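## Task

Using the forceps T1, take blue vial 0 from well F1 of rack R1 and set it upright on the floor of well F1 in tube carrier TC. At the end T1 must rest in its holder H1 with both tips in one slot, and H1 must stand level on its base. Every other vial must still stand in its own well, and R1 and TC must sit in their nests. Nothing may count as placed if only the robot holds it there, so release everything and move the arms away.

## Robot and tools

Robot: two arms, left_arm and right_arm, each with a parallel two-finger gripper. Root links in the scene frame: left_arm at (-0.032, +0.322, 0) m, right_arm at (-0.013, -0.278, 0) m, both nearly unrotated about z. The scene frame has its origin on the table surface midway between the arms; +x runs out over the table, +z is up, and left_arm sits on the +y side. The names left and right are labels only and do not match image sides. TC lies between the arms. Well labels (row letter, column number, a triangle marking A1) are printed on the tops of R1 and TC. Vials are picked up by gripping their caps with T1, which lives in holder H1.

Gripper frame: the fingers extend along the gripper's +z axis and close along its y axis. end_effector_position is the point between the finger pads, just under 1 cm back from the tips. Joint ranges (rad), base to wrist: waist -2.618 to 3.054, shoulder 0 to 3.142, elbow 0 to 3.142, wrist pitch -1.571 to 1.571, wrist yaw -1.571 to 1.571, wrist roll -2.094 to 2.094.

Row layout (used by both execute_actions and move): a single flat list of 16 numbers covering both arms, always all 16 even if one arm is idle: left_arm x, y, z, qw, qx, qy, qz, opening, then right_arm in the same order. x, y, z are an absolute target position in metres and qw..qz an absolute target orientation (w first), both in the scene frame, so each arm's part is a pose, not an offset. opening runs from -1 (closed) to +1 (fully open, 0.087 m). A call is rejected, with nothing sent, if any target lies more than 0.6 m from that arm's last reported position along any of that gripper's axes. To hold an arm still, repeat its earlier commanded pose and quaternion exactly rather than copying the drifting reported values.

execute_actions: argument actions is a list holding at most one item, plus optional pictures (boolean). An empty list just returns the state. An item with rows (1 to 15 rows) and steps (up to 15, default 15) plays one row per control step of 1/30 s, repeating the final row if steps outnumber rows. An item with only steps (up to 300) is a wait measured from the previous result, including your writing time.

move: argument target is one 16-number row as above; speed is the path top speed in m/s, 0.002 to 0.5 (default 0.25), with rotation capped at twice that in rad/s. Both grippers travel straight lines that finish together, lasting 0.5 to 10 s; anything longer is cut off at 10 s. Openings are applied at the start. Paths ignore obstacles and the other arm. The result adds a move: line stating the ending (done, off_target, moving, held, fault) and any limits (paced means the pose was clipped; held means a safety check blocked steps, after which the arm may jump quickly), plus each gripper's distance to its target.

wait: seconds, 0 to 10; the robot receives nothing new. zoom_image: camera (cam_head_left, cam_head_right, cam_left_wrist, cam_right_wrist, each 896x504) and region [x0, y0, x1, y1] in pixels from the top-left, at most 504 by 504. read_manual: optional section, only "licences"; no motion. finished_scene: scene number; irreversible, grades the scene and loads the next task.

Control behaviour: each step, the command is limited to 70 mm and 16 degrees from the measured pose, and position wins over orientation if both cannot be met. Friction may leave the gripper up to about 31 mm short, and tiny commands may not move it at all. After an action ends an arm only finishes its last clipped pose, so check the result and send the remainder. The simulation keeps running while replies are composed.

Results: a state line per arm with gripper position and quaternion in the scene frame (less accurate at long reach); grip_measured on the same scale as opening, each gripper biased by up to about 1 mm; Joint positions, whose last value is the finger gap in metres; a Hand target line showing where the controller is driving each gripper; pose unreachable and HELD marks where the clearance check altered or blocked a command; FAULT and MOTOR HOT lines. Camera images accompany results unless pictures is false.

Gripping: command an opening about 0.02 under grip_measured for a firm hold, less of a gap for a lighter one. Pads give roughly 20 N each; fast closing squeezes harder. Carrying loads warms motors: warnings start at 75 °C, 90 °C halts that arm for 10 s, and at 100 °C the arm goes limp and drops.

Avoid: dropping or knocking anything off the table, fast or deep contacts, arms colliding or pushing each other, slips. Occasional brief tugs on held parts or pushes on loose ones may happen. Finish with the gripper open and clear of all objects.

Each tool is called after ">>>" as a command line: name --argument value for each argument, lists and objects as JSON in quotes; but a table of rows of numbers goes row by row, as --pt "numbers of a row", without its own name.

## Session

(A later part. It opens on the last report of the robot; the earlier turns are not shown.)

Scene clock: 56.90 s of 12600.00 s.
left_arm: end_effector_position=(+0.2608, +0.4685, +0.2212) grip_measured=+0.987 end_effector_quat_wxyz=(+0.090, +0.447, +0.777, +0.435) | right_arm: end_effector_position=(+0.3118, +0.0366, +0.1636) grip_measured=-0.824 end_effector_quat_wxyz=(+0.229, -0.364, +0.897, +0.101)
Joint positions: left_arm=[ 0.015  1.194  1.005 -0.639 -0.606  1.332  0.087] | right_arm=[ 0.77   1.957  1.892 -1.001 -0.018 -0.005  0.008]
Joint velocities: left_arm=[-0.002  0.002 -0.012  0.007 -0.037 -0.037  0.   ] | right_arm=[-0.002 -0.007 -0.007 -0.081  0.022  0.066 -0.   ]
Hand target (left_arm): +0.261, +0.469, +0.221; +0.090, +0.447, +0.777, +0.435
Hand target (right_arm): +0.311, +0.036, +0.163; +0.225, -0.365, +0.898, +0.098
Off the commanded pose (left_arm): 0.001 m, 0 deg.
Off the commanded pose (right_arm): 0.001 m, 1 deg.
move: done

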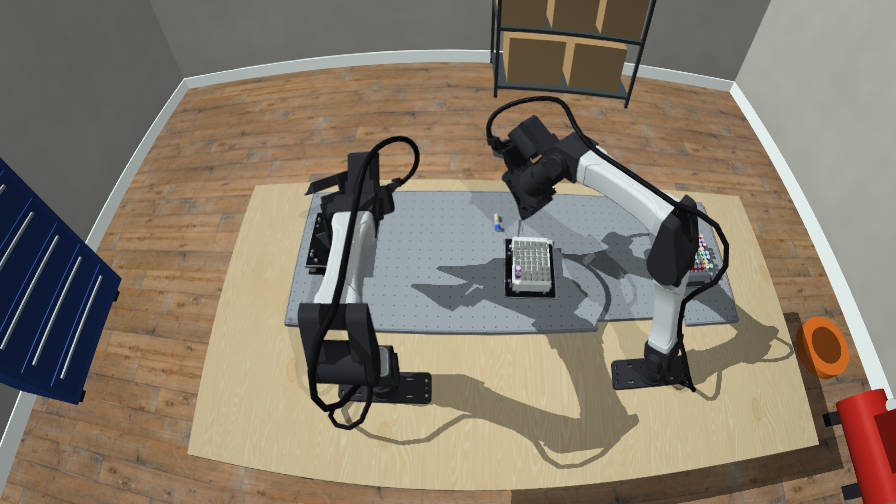

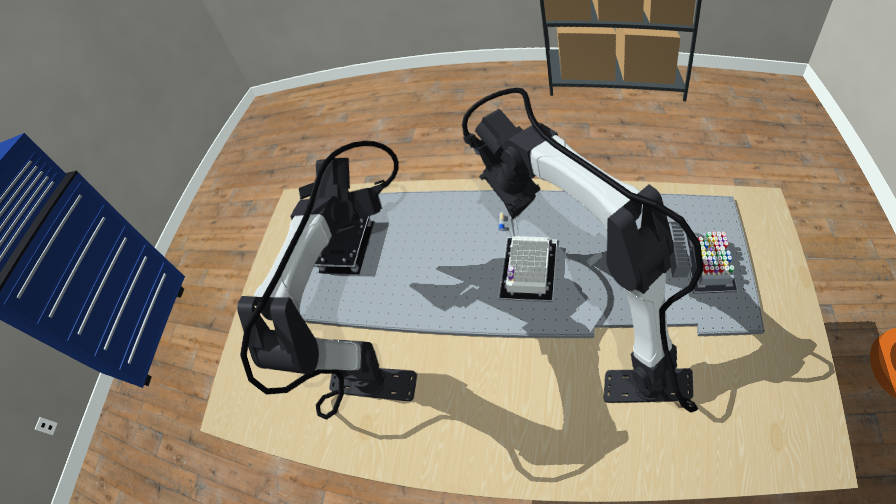

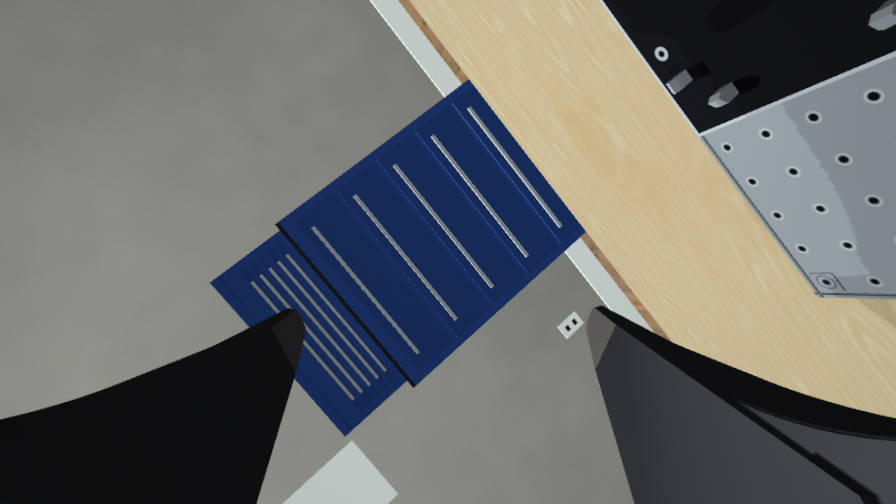

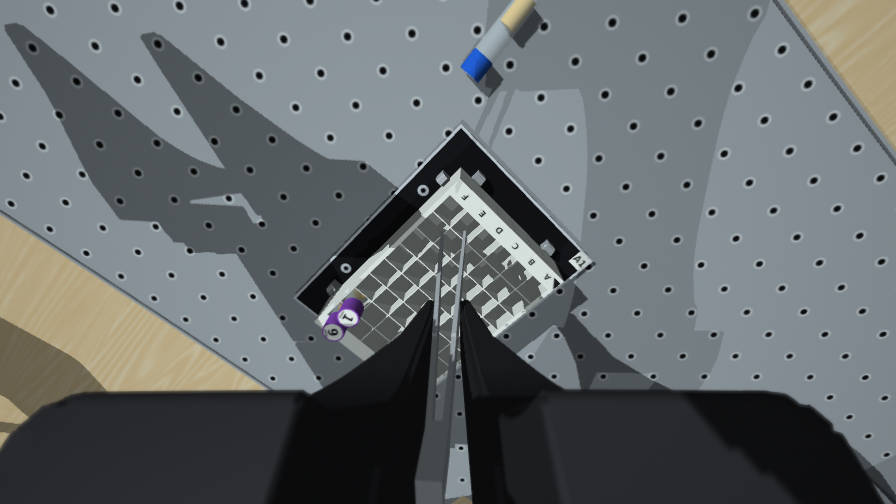

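>>> move --target '[0.30,0.30,0.15,0.1,0,0.995,0,0,0.3118,0.0,0.2,0.229,-0.364,0.897,0.101,-0.79]' --speed 0.12

>>> move --target '[0.33,0.2,0.12,0.05,-0.02,0.998,0,0,0.321,-0.362,0.18,0.255,-0.016,0.966,0.004,-0.79]' --speed 0.15

>>> move --target '[0.378,0.079,0.07,0,-0.04,0.999,0,0,0.320,-0.362,0.148,0.255,-0.016,0.966,0.004,-0.79]' --speed 0.08

>>> zoom_image --camera "cam_right_wrist" --region '[350,140,550,320]'

Scene clock: 68.37 s of 12600.00 s.
left_arm: end_effector_position=(+0.2884, +0.3005, +0.1451) grip_measured=+0.000 end_effector_quat_wxyz=(+0.086, +0.012, +0.996, +0.004) | right_arm: end_effector_position=(+0.3095, +0.0011, +0.1826) grip_measured=-0.790 end_effector_quat_wxyz=(+0.213, -0.366, +0.901, +0.091)
Joint positions: left_arm=[-0.101  1.758  1.617 -1.26  -0.018 -0.044  0.044] | right_arm=[ 0.71   1.907  1.913 -1.112 -0.038 -0.059  0.009]
Joint velocities: left_arm=[ 0.007  0.002  0.022 -0.066 -0.037 -0.066 -0.   ] | right_arm=[-0.007  0.007  0.017  0.007  0.022 -0.022 -0.001]
Hand target (left_arm): +0.299, +0.301, +0.150; +0.103, +0.004, +0.995, -0.001
Hand target (right_arm): +0.312, -0.001, +0.200; +0.229, -0.364, +0.897, +0.100
Off the commanded pose (left_arm): 0.013 m, 2 deg.
Off the commanded pose (right_arm): 0.018 m, 2 deg.
After step 120, 1.43 s passed at rest.
move: off_target (left_arm, right_arm)

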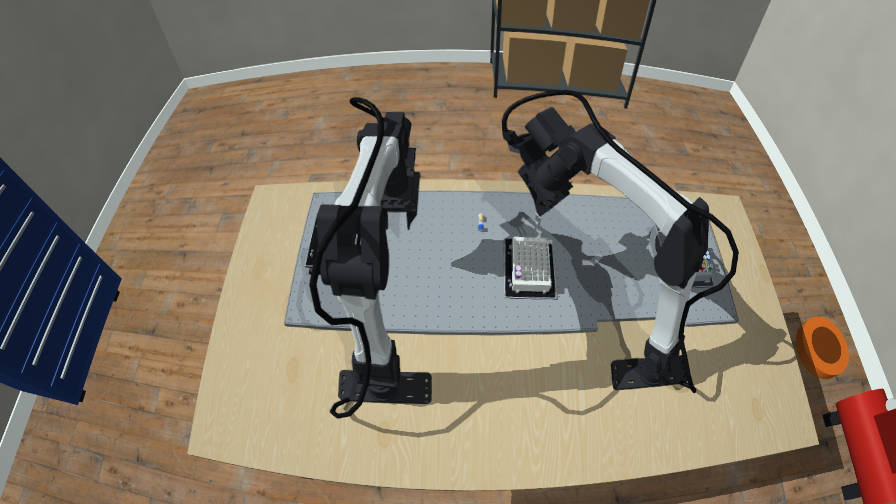

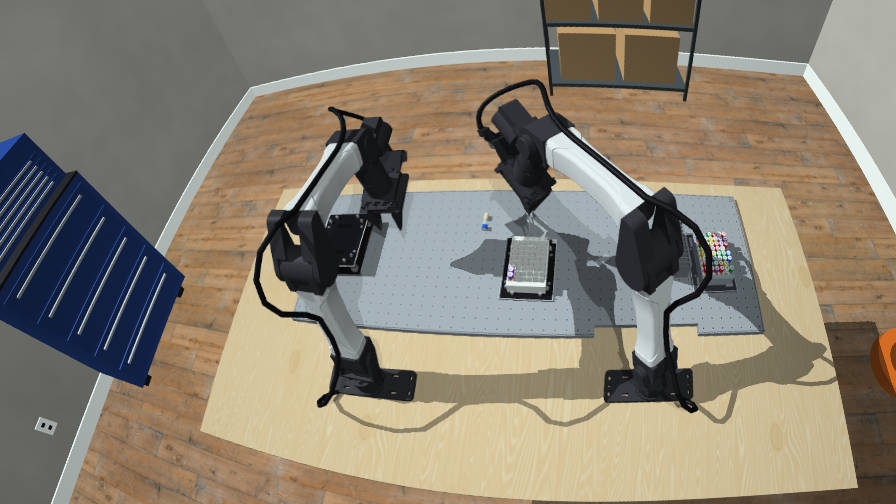

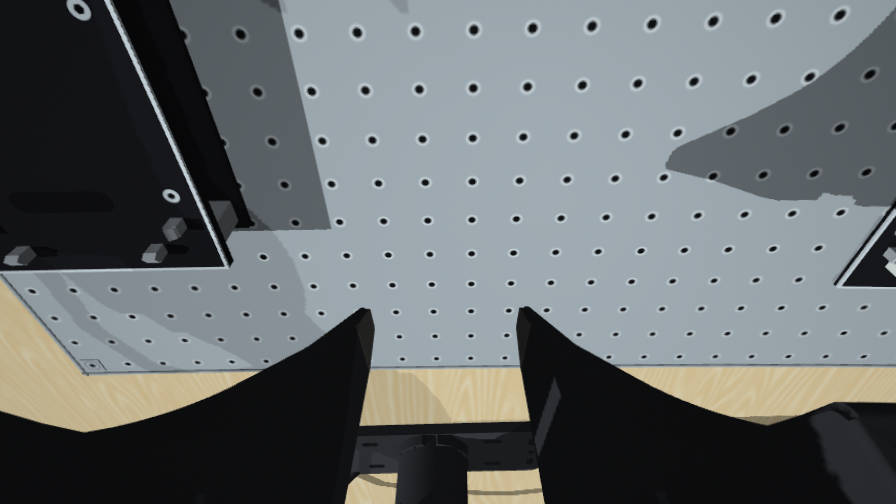

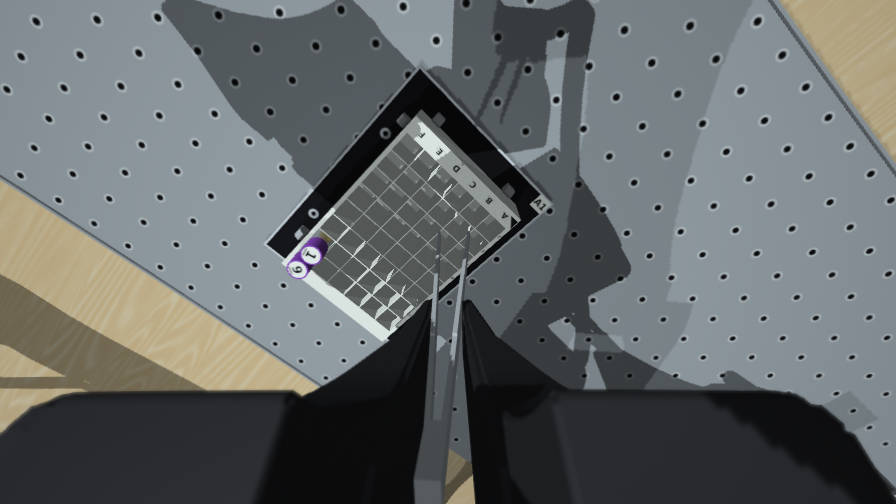

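Scene clock: 71.23 s of 12600.00 s.
left_arm: end_effector_position=(+0.3255, +0.2038, +0.1147) grip_measured=+0.000 end_effector_quat_wxyz=(+0.042, -0.020, +0.999, -0.001) | right_arm: end_effector_position=(+0.3161, -0.3628, +0.1759) grip_measured=-0.790 end_effector_quat_wxyz=(+0.238, -0.016, +0.971, -0.010)
Joint positions: left_arm=[-0.325  2.062  1.903 -1.332 -0.024 -0.332  0.044] | right_arm=[-0.271  1.548  1.464 -1.02  -0.115 -0.283  0.009]
Joint velocities: left_arm=[-0.002  0.007  0.012 -0.051  0.066 -0.066  0.   ] | right_arm=[ 0.012 -0.017  0.032 -0.007 -0.007 -0.051  0.   ]
Hand target (left_arm): +0.330, +0.200, +0.121; +0.051, -0.020, +0.998, -0.001
Hand target (right_arm): +0.325, -0.366, +0.180; +0.251, -0.019, +0.968, -0.009
Off the commanded pose (left_arm): 0.008 m, 1 deg.
Off the commanded pose (right_arm): 0.006 m, 3 deg.
move: off_target (right_arm)

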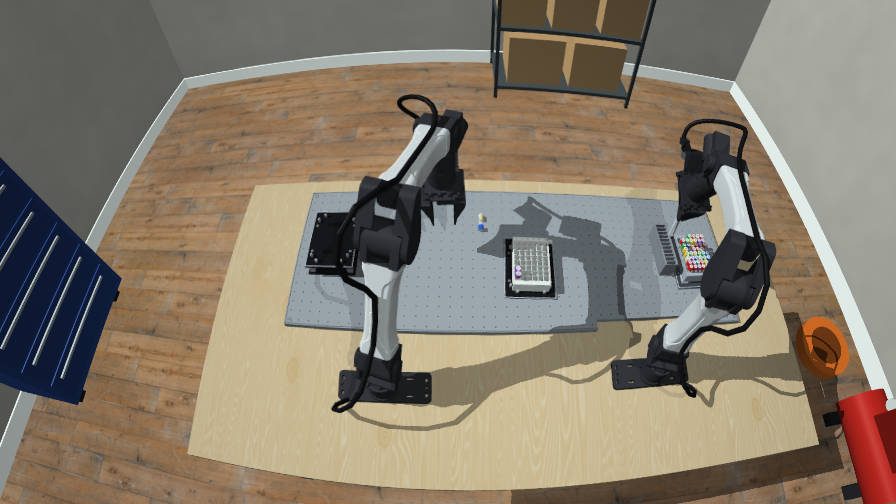

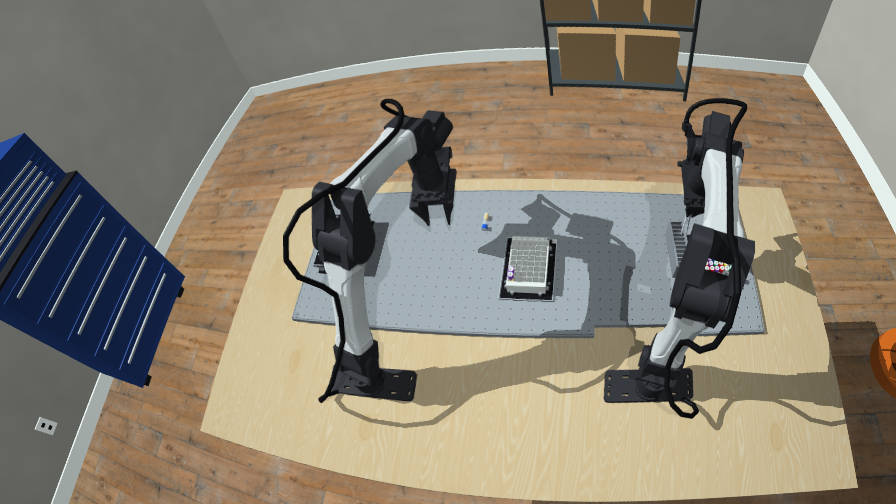

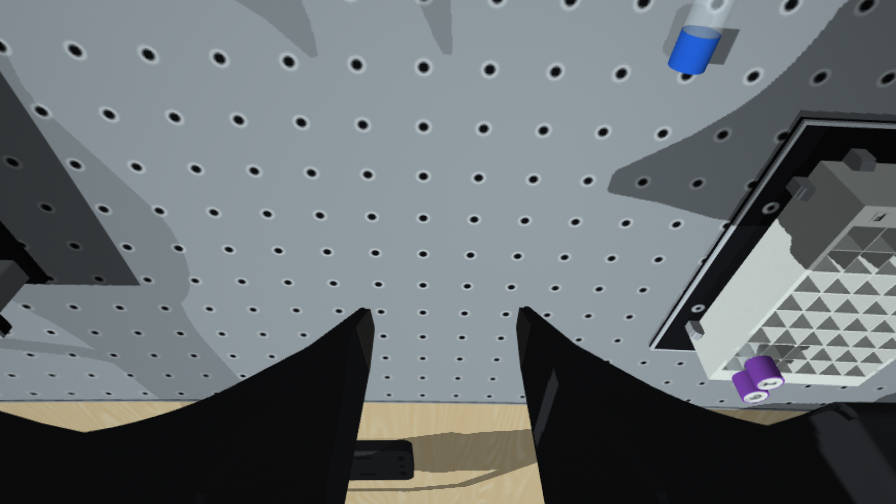

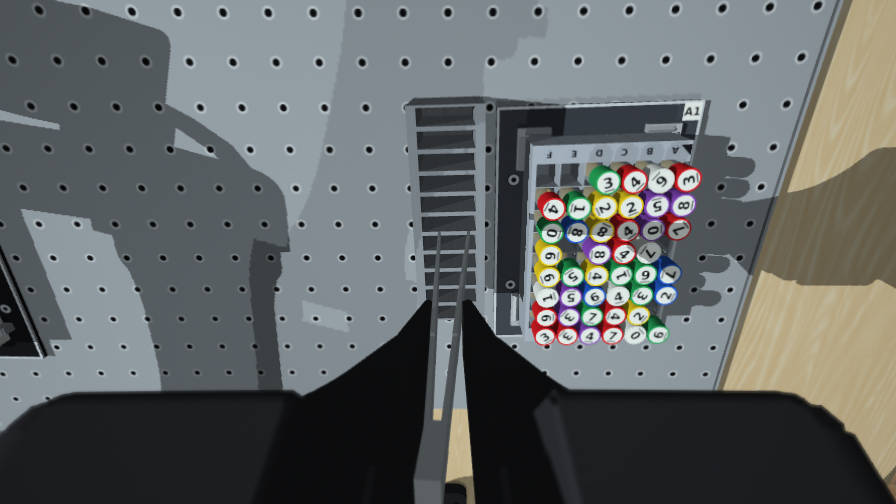

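Scene clock: 73.37 s of 12600.00 s.
left_arm: end_effector_position=(+0.3764, +0.0844, +0.0640) grip_measured=+0.000 end_effector_quat_wxyz=(+0.027, -0.042, +0.999, -0.014) | right_arm: end_effector_position=(+0.3212, -0.3606, +0.1470) grip_measured=-0.790 end_effector_quat_wxyz=(+0.244, -0.017, +0.970, +0.002)
Joint positions: left_arm=[-0.511  2.639  2.698 -1.571 -0.003 -0.563  0.044] | right_arm=[-0.276  1.548  1.346 -0.896 -0.145 -0.283  0.009]
Joint velocities: left_arm=[ 0.007 -0.002 -0.012 -0.007  0.007 -0.007  0.001] | right_arm=[ 0.017 -0.017  0.007  0.081 -0.066  0.007  0.001]
Hand target (left_arm): +0.377, +0.079, +0.070; +0.034, -0.043, +0.998, -0.022
Hand target (right_arm): +0.320, -0.362, +0.148; +0.255, -0.016, +0.967, +0.004
Off the commanded pose (left_arm): 0.008 m, 3 deg.
Off the commanded pose (right_arm): 0.002 m, 1 deg.
joint sent to its limit (left arm) — the command would take joint 4 (wrist pitch) past its lower limit, so that joint was sent only as far as its limit.
move: off_target (left_arm)

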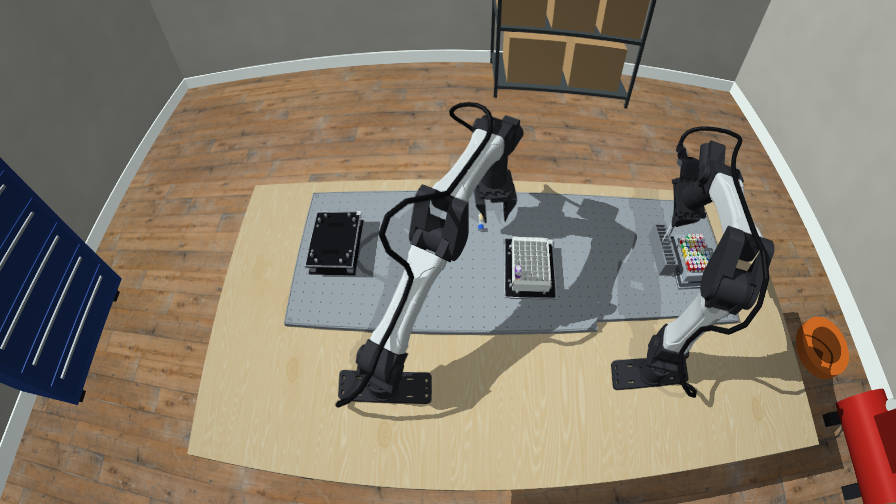

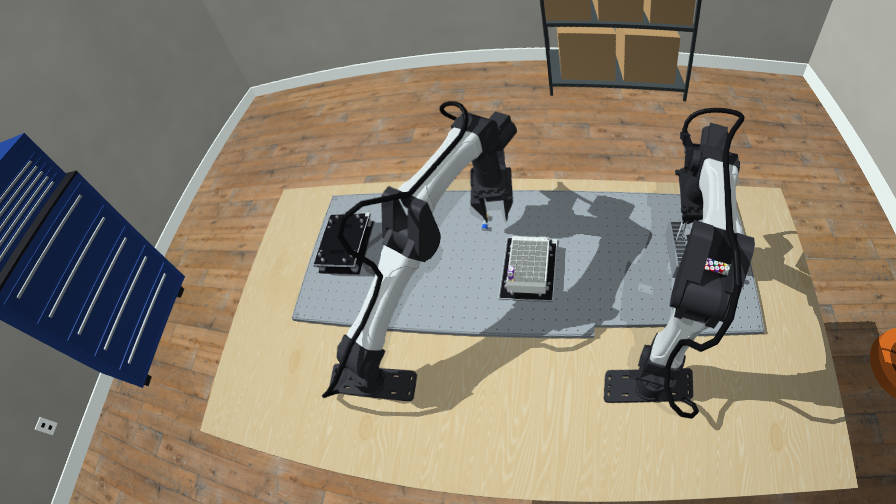

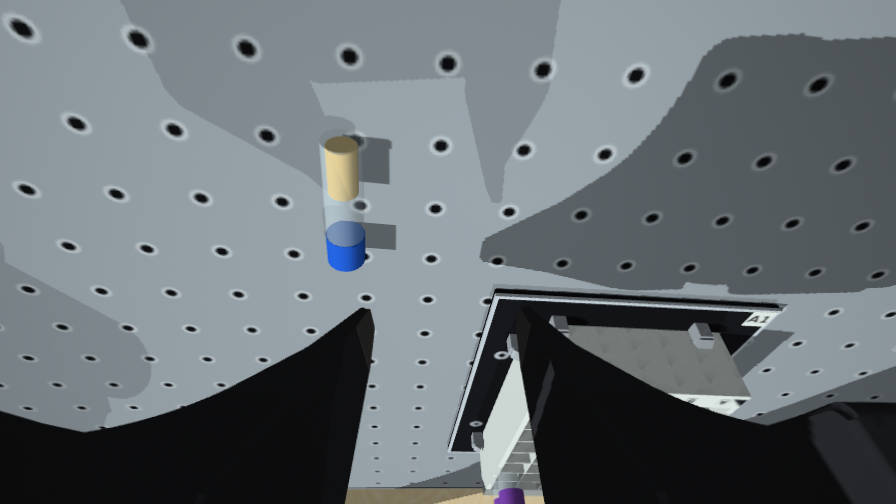

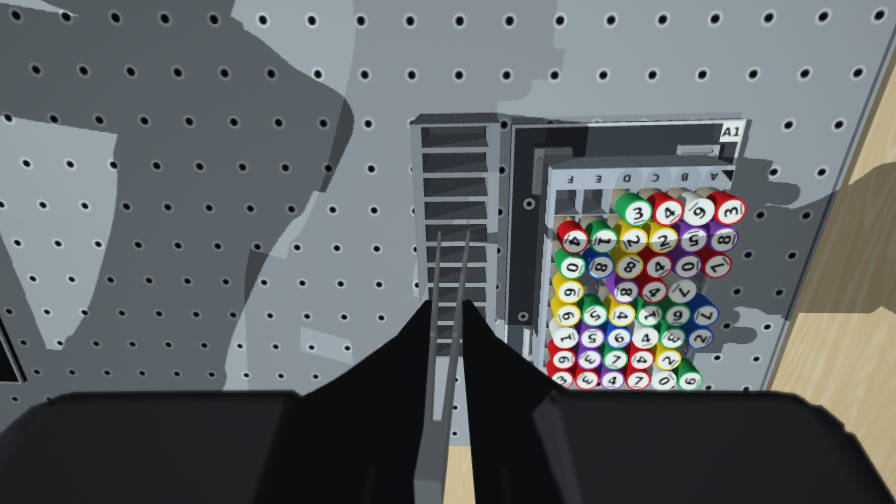

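Region (350, 140, 550, 320) of cam_right_wrist's 896x504 image, scaled by 2.520, with more detail than that image has; it fills the top 454 rows of this view, and the rest is white.

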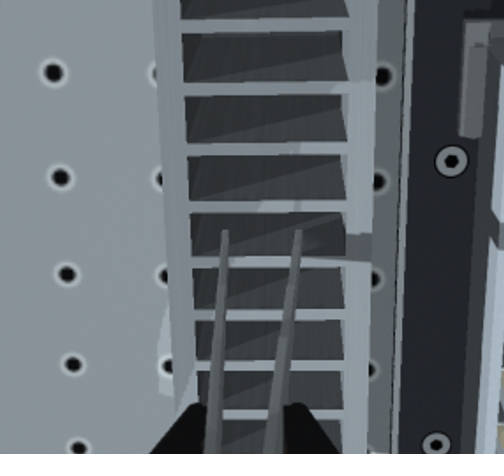

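>>> move --target '[0.372,0.122,0.05,0.02,0,0.999,0,0,0.321,-0.362,0.098,0.257,-0.016,0.966,0.004,-0.79]' --speed 0.015

Scene clock: 77.47 s of 12600.00 s.
left_arm: end_effector_position=(+0.3689, +0.1173, +0.0448) grip_measured=+0.000 end_effector_quat_wxyz=(+0.008, +0.001, +1.000, +0.001) | right_arm: end_effector_position=(+0.3220, -0.3605, +0.1016) grip_measured=-0.790 end_effector_quat_wxyz=(+0.251, -0.018, +0.968, +0.001)
Joint positions: left_arm=[-0.467  2.512  2.376 -1.421 -0.009 -0.433  0.044] | right_arm=[-0.276  1.548  1.161 -0.697 -0.146 -0.283  0.009]
Joint velocities: left_arm=[-0.002  0.007 -0.022  0.051  0.007 -0.095 -0.   ] | right_arm=[ 0.002 -0.007  0.007 -0.022  0.022 -0.051 -0.   ]
Hand target (left_arm): +0.372, +0.122, +0.050; +0.019, +0.000, +1.000, +0.001
Hand target (right_arm): +0.322, -0.362, +0.098; +0.257, -0.016, +0.966, +0.004
Off the commanded pose (left_arm): 0.008 m, 1 deg.
Off the commanded pose (right_arm): 0.004 m, 1 deg.
move: done

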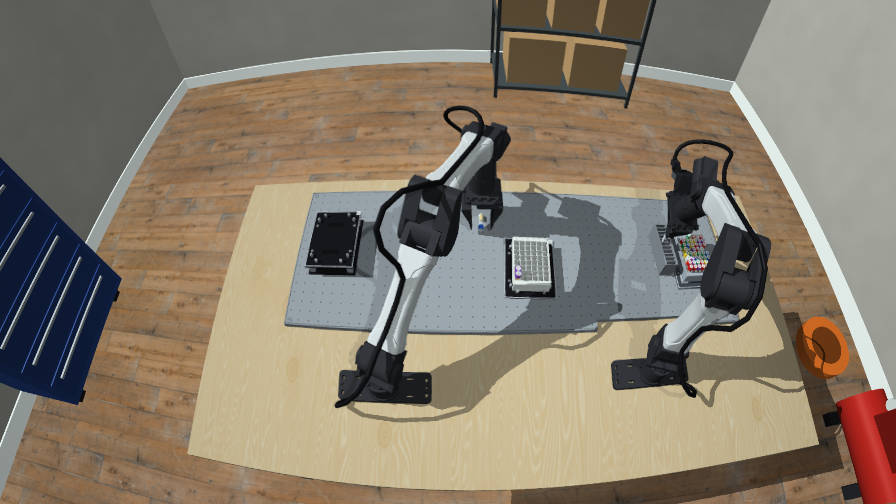

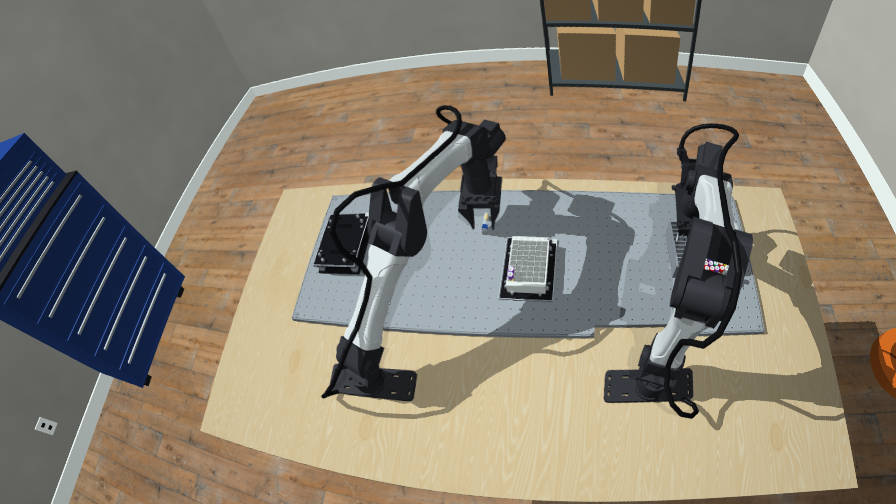

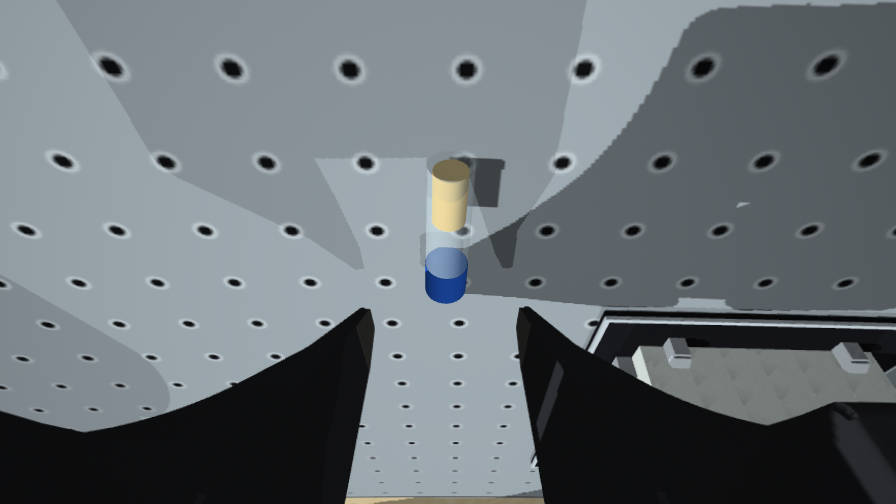

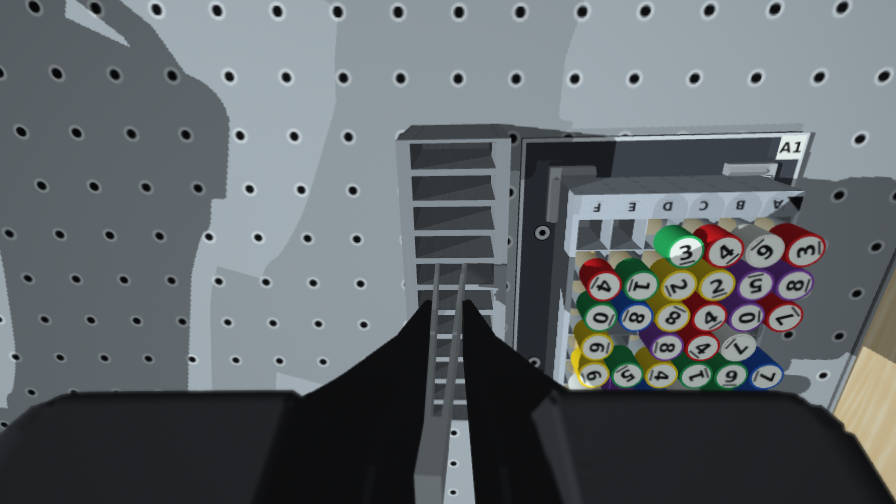

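>>> move --target '[0.370,0.1175,0.033,0.012,0,0.999,0,-0.4,0.322,-0.3605,0.1016,0.251,-0.018,0.968,0.001,-0.4]' --speed 0.01

>>> zoom_image --camera "cam_head_left" --region '[450,190,510,250]'

Scene clock: 80.13 s of 12600.00 s.
left_arm: end_effector_position=(+0.3698, +0.1170, +0.0336) grip_measured=-0.400 end_effector_quat_wxyz=(+0.008, +0.002, +1.000, +0.001) | right_arm: end_effector_position=(+0.3220, -0.3605, +0.1016) grip_measured=-0.400 end_effector_quat_wxyz=(+0.251, -0.018, +0.968, +0.001)
Joint positions: left_arm=[-0.467  2.512  2.331 -1.376 -0.009 -0.432  0.026] | right_arm=[-0.276  1.548  1.161 -0.697 -0.146 -0.283  0.026]
Joint velocities: left_arm=[-0.007 -0.012 -0.012  0.007 -0.022 -0.022 -0.   ] | right_arm=[-0.007  0.002  0.007  0.066  0.007  0.051 -0.001]
Hand target (left_arm): +0.370, +0.117, +0.033; +0.012, -0.000, +1.000, +0.000
Hand target (right_arm): +0.322, -0.360, +0.102; +0.251, -0.018, +0.968, +0.001
Off the commanded pose (left_arm): 0.001 m, 1 deg.
Off the commanded pose (right_arm): 0.000 m, 0 deg.
move: done

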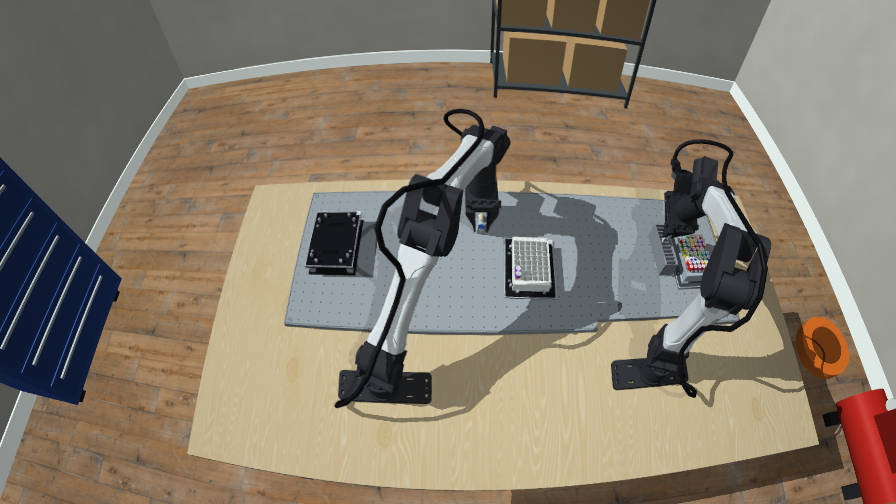

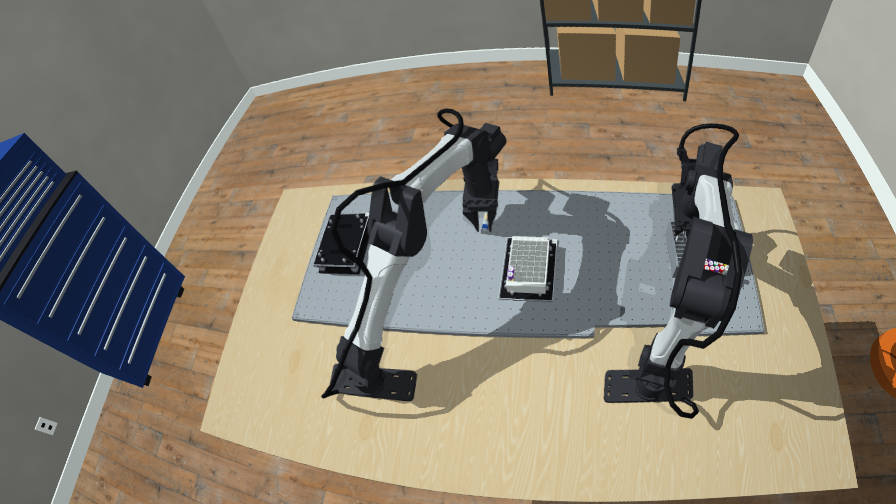

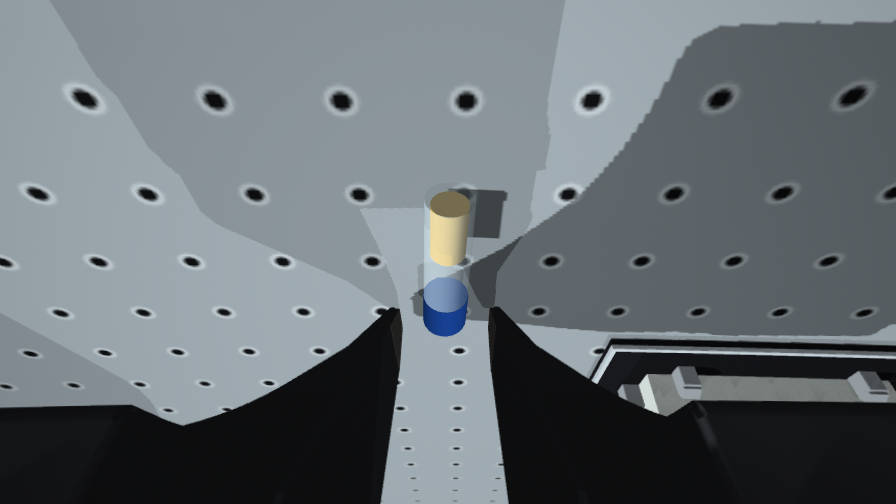

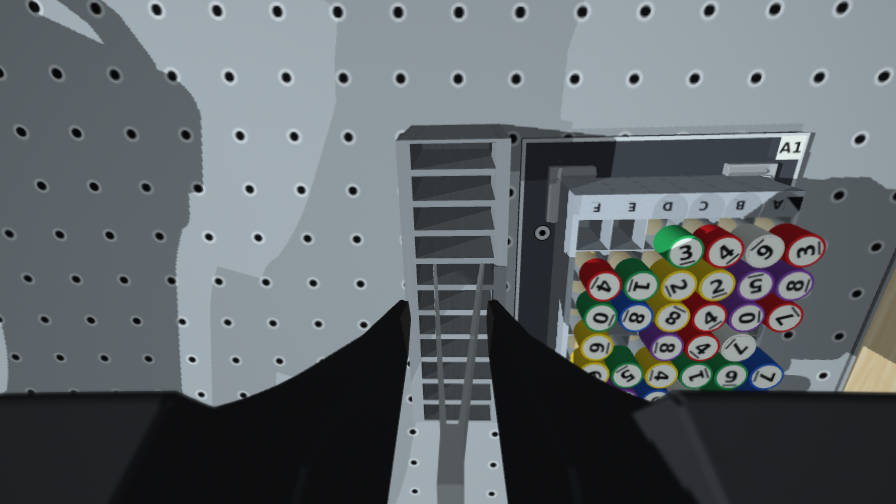

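Region (450, 190, 510, 250) of cam_head_left's 896x504 image, scaled by 8.400, with more detail than that image has.

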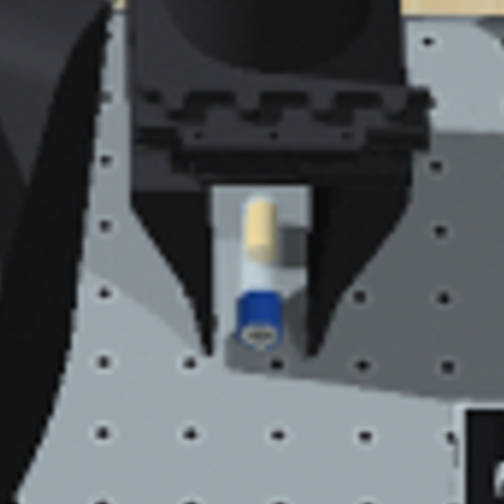

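>>> move --target '[0.370,0.117,0.0336,0.008,0,1,0,-0.74,0.315,-0.3605,0.23,0.251,-0.018,0.968,0.001,-0.4]' --speed 0.07

Scene clock: 83.33 s of 12600.00 s.
left_arm: end_effector_position=(+0.3703, +0.1168, +0.0335) grip_measured=-0.738 end_effector_quat_wxyz=(+0.009, +0.002, +1.000, +0.001) | right_arm: end_effector_position=(+0.3105, -0.3572, +0.2289) grip_measured=-0.400 end_effector_quat_wxyz=(+0.255, -0.018, +0.967, -0.000)
Joint positions: left_arm=[-0.467  2.512  2.331 -1.373 -0.009 -0.432  0.011] | right_arm=[-0.276  1.548  1.672 -1.2   -0.146 -0.283  0.026]
Joint velocities: left_arm=[-0.002  0.002 -0.022 -0.037  0.066  0.022  0.   ] | right_arm=[ 0.012 -0.012  0.002  0.081 -0.037  0.037 -0.   ]
Hand target (left_arm): +0.370, +0.117, +0.034; +0.008, +0.000, +1.000, +0.000
Hand target (right_arm): +0.313, -0.360, +0.230; +0.251, -0.018, +0.968, +0.001
Off the commanded pose (left_arm): 0.000 m, 0 deg.
Off the commanded pose (right_arm): 0.006 m, 0 deg.
move: done

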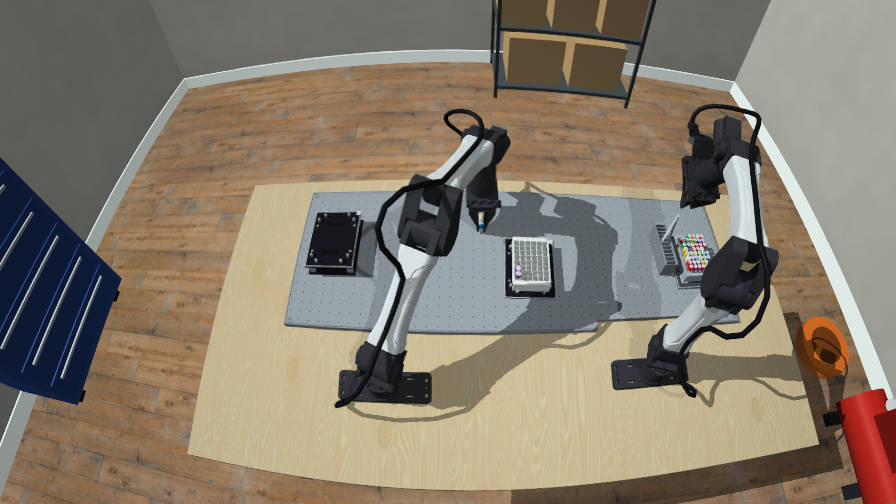

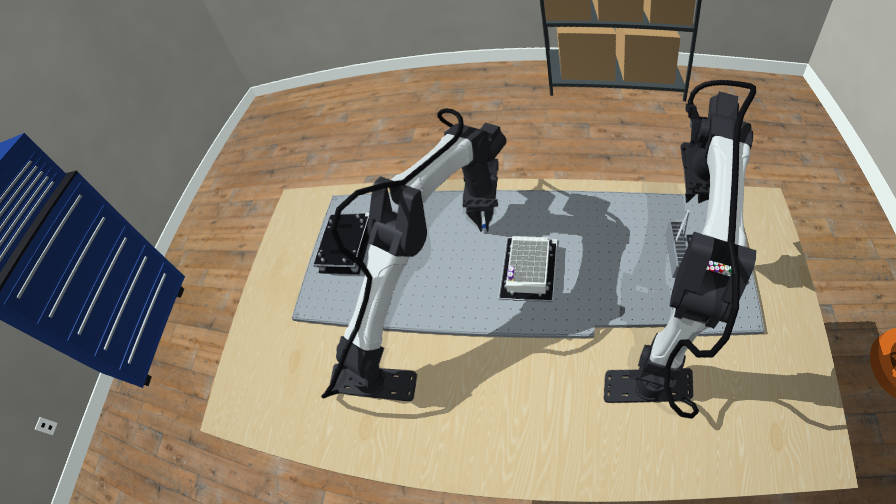

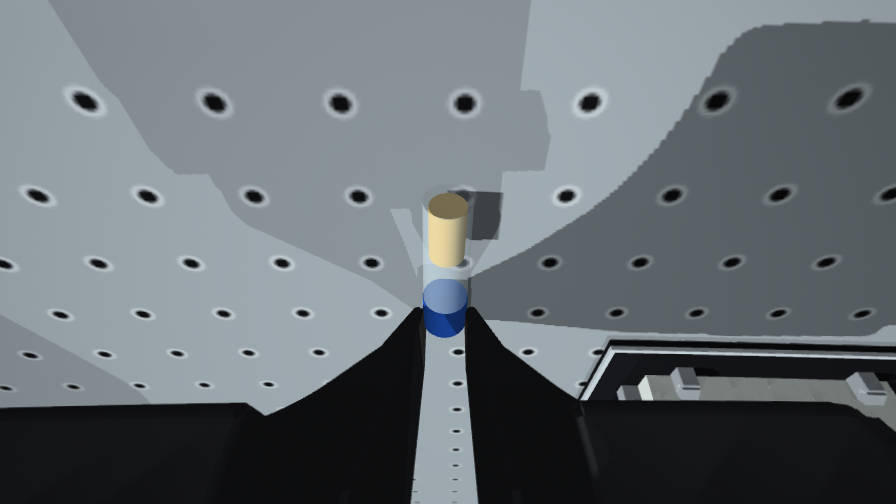

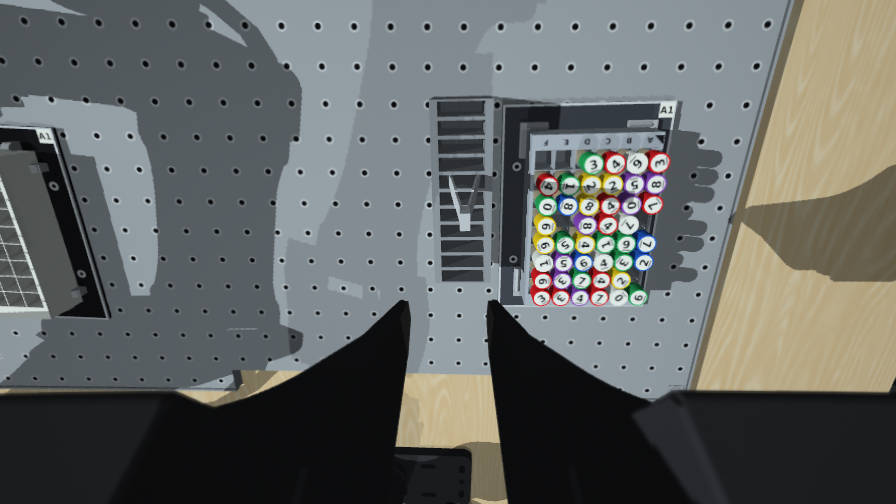

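>>> move --target '[0.370,0.117,0.06,0.008,0,1,0,-0.742,0.3105,-0.357,0.229,0.255,-0.018,0.967,0,-0.4]' --speed 0.01

Scene clock: 86.93 s of 12600.00 s.
left_arm: end_effector_position=(+0.3592, +0.1180, +0.0553) grip_measured=-0.740 end_effector_quat_wxyz=(-0.012, +0.004, +1.000, +0.005) | right_arm: end_effector_position=(+0.3102, -0.3571, +0.2288) grip_measured=-0.400 end_effector_quat_wxyz=(+0.254, -0.018, +0.967, +0.000)
Joint positions: left_arm=[-0.471  2.527  2.438 -1.507  0.002 -0.432  0.011] | right_arm=[-0.276  1.548  1.672 -1.201 -0.146 -0.283  0.026]
Joint velocities: left_arm=[-0.002 -0.022  0.007  0.007 -0.066  0.007 -0.001] | right_arm=[-0.002 -0.007 -0.017 -0.007  0.022  0.051 -0.001]
Hand target (left_arm): +0.369, +0.117, +0.060; +0.008, -0.000, +1.000, -0.000
Hand target (right_arm): +0.310, -0.357, +0.229; +0.255, -0.018, +0.967, +0.000
Off the commanded pose (left_arm): 0.012 m, 2 deg.
Off the commanded pose (right_arm): 0.000 m, 0 deg.
move: off_target (left_arm)

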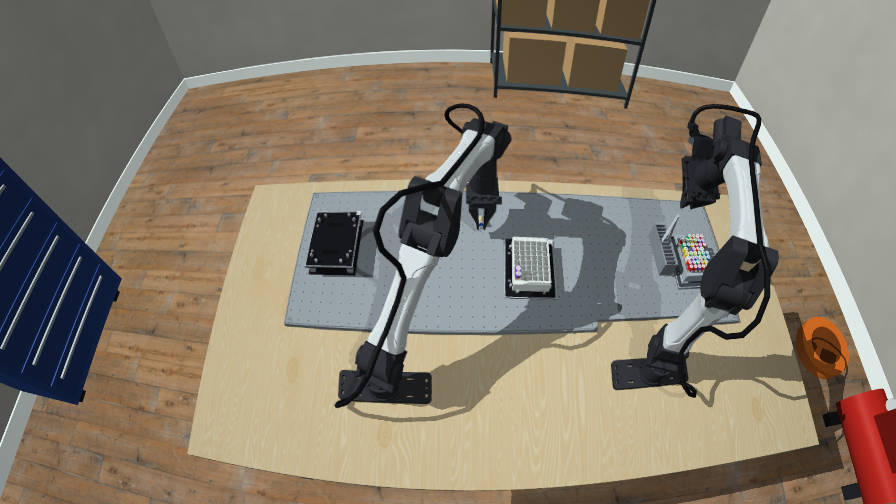

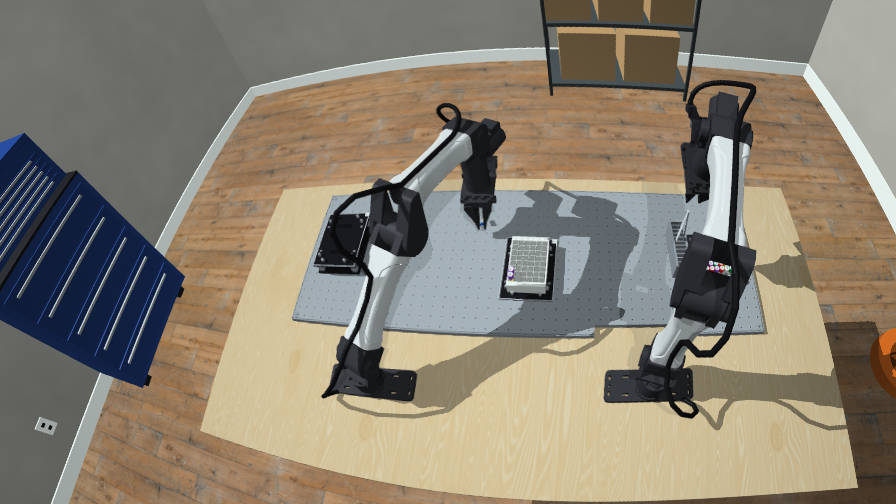

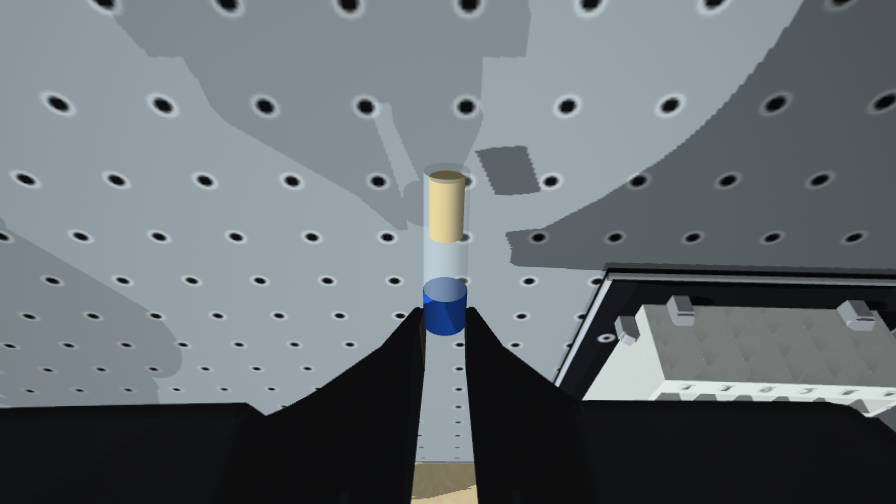

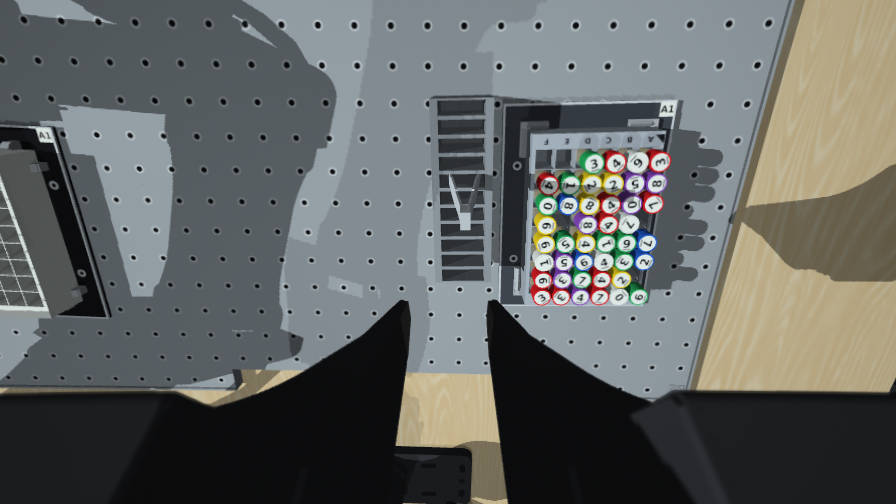

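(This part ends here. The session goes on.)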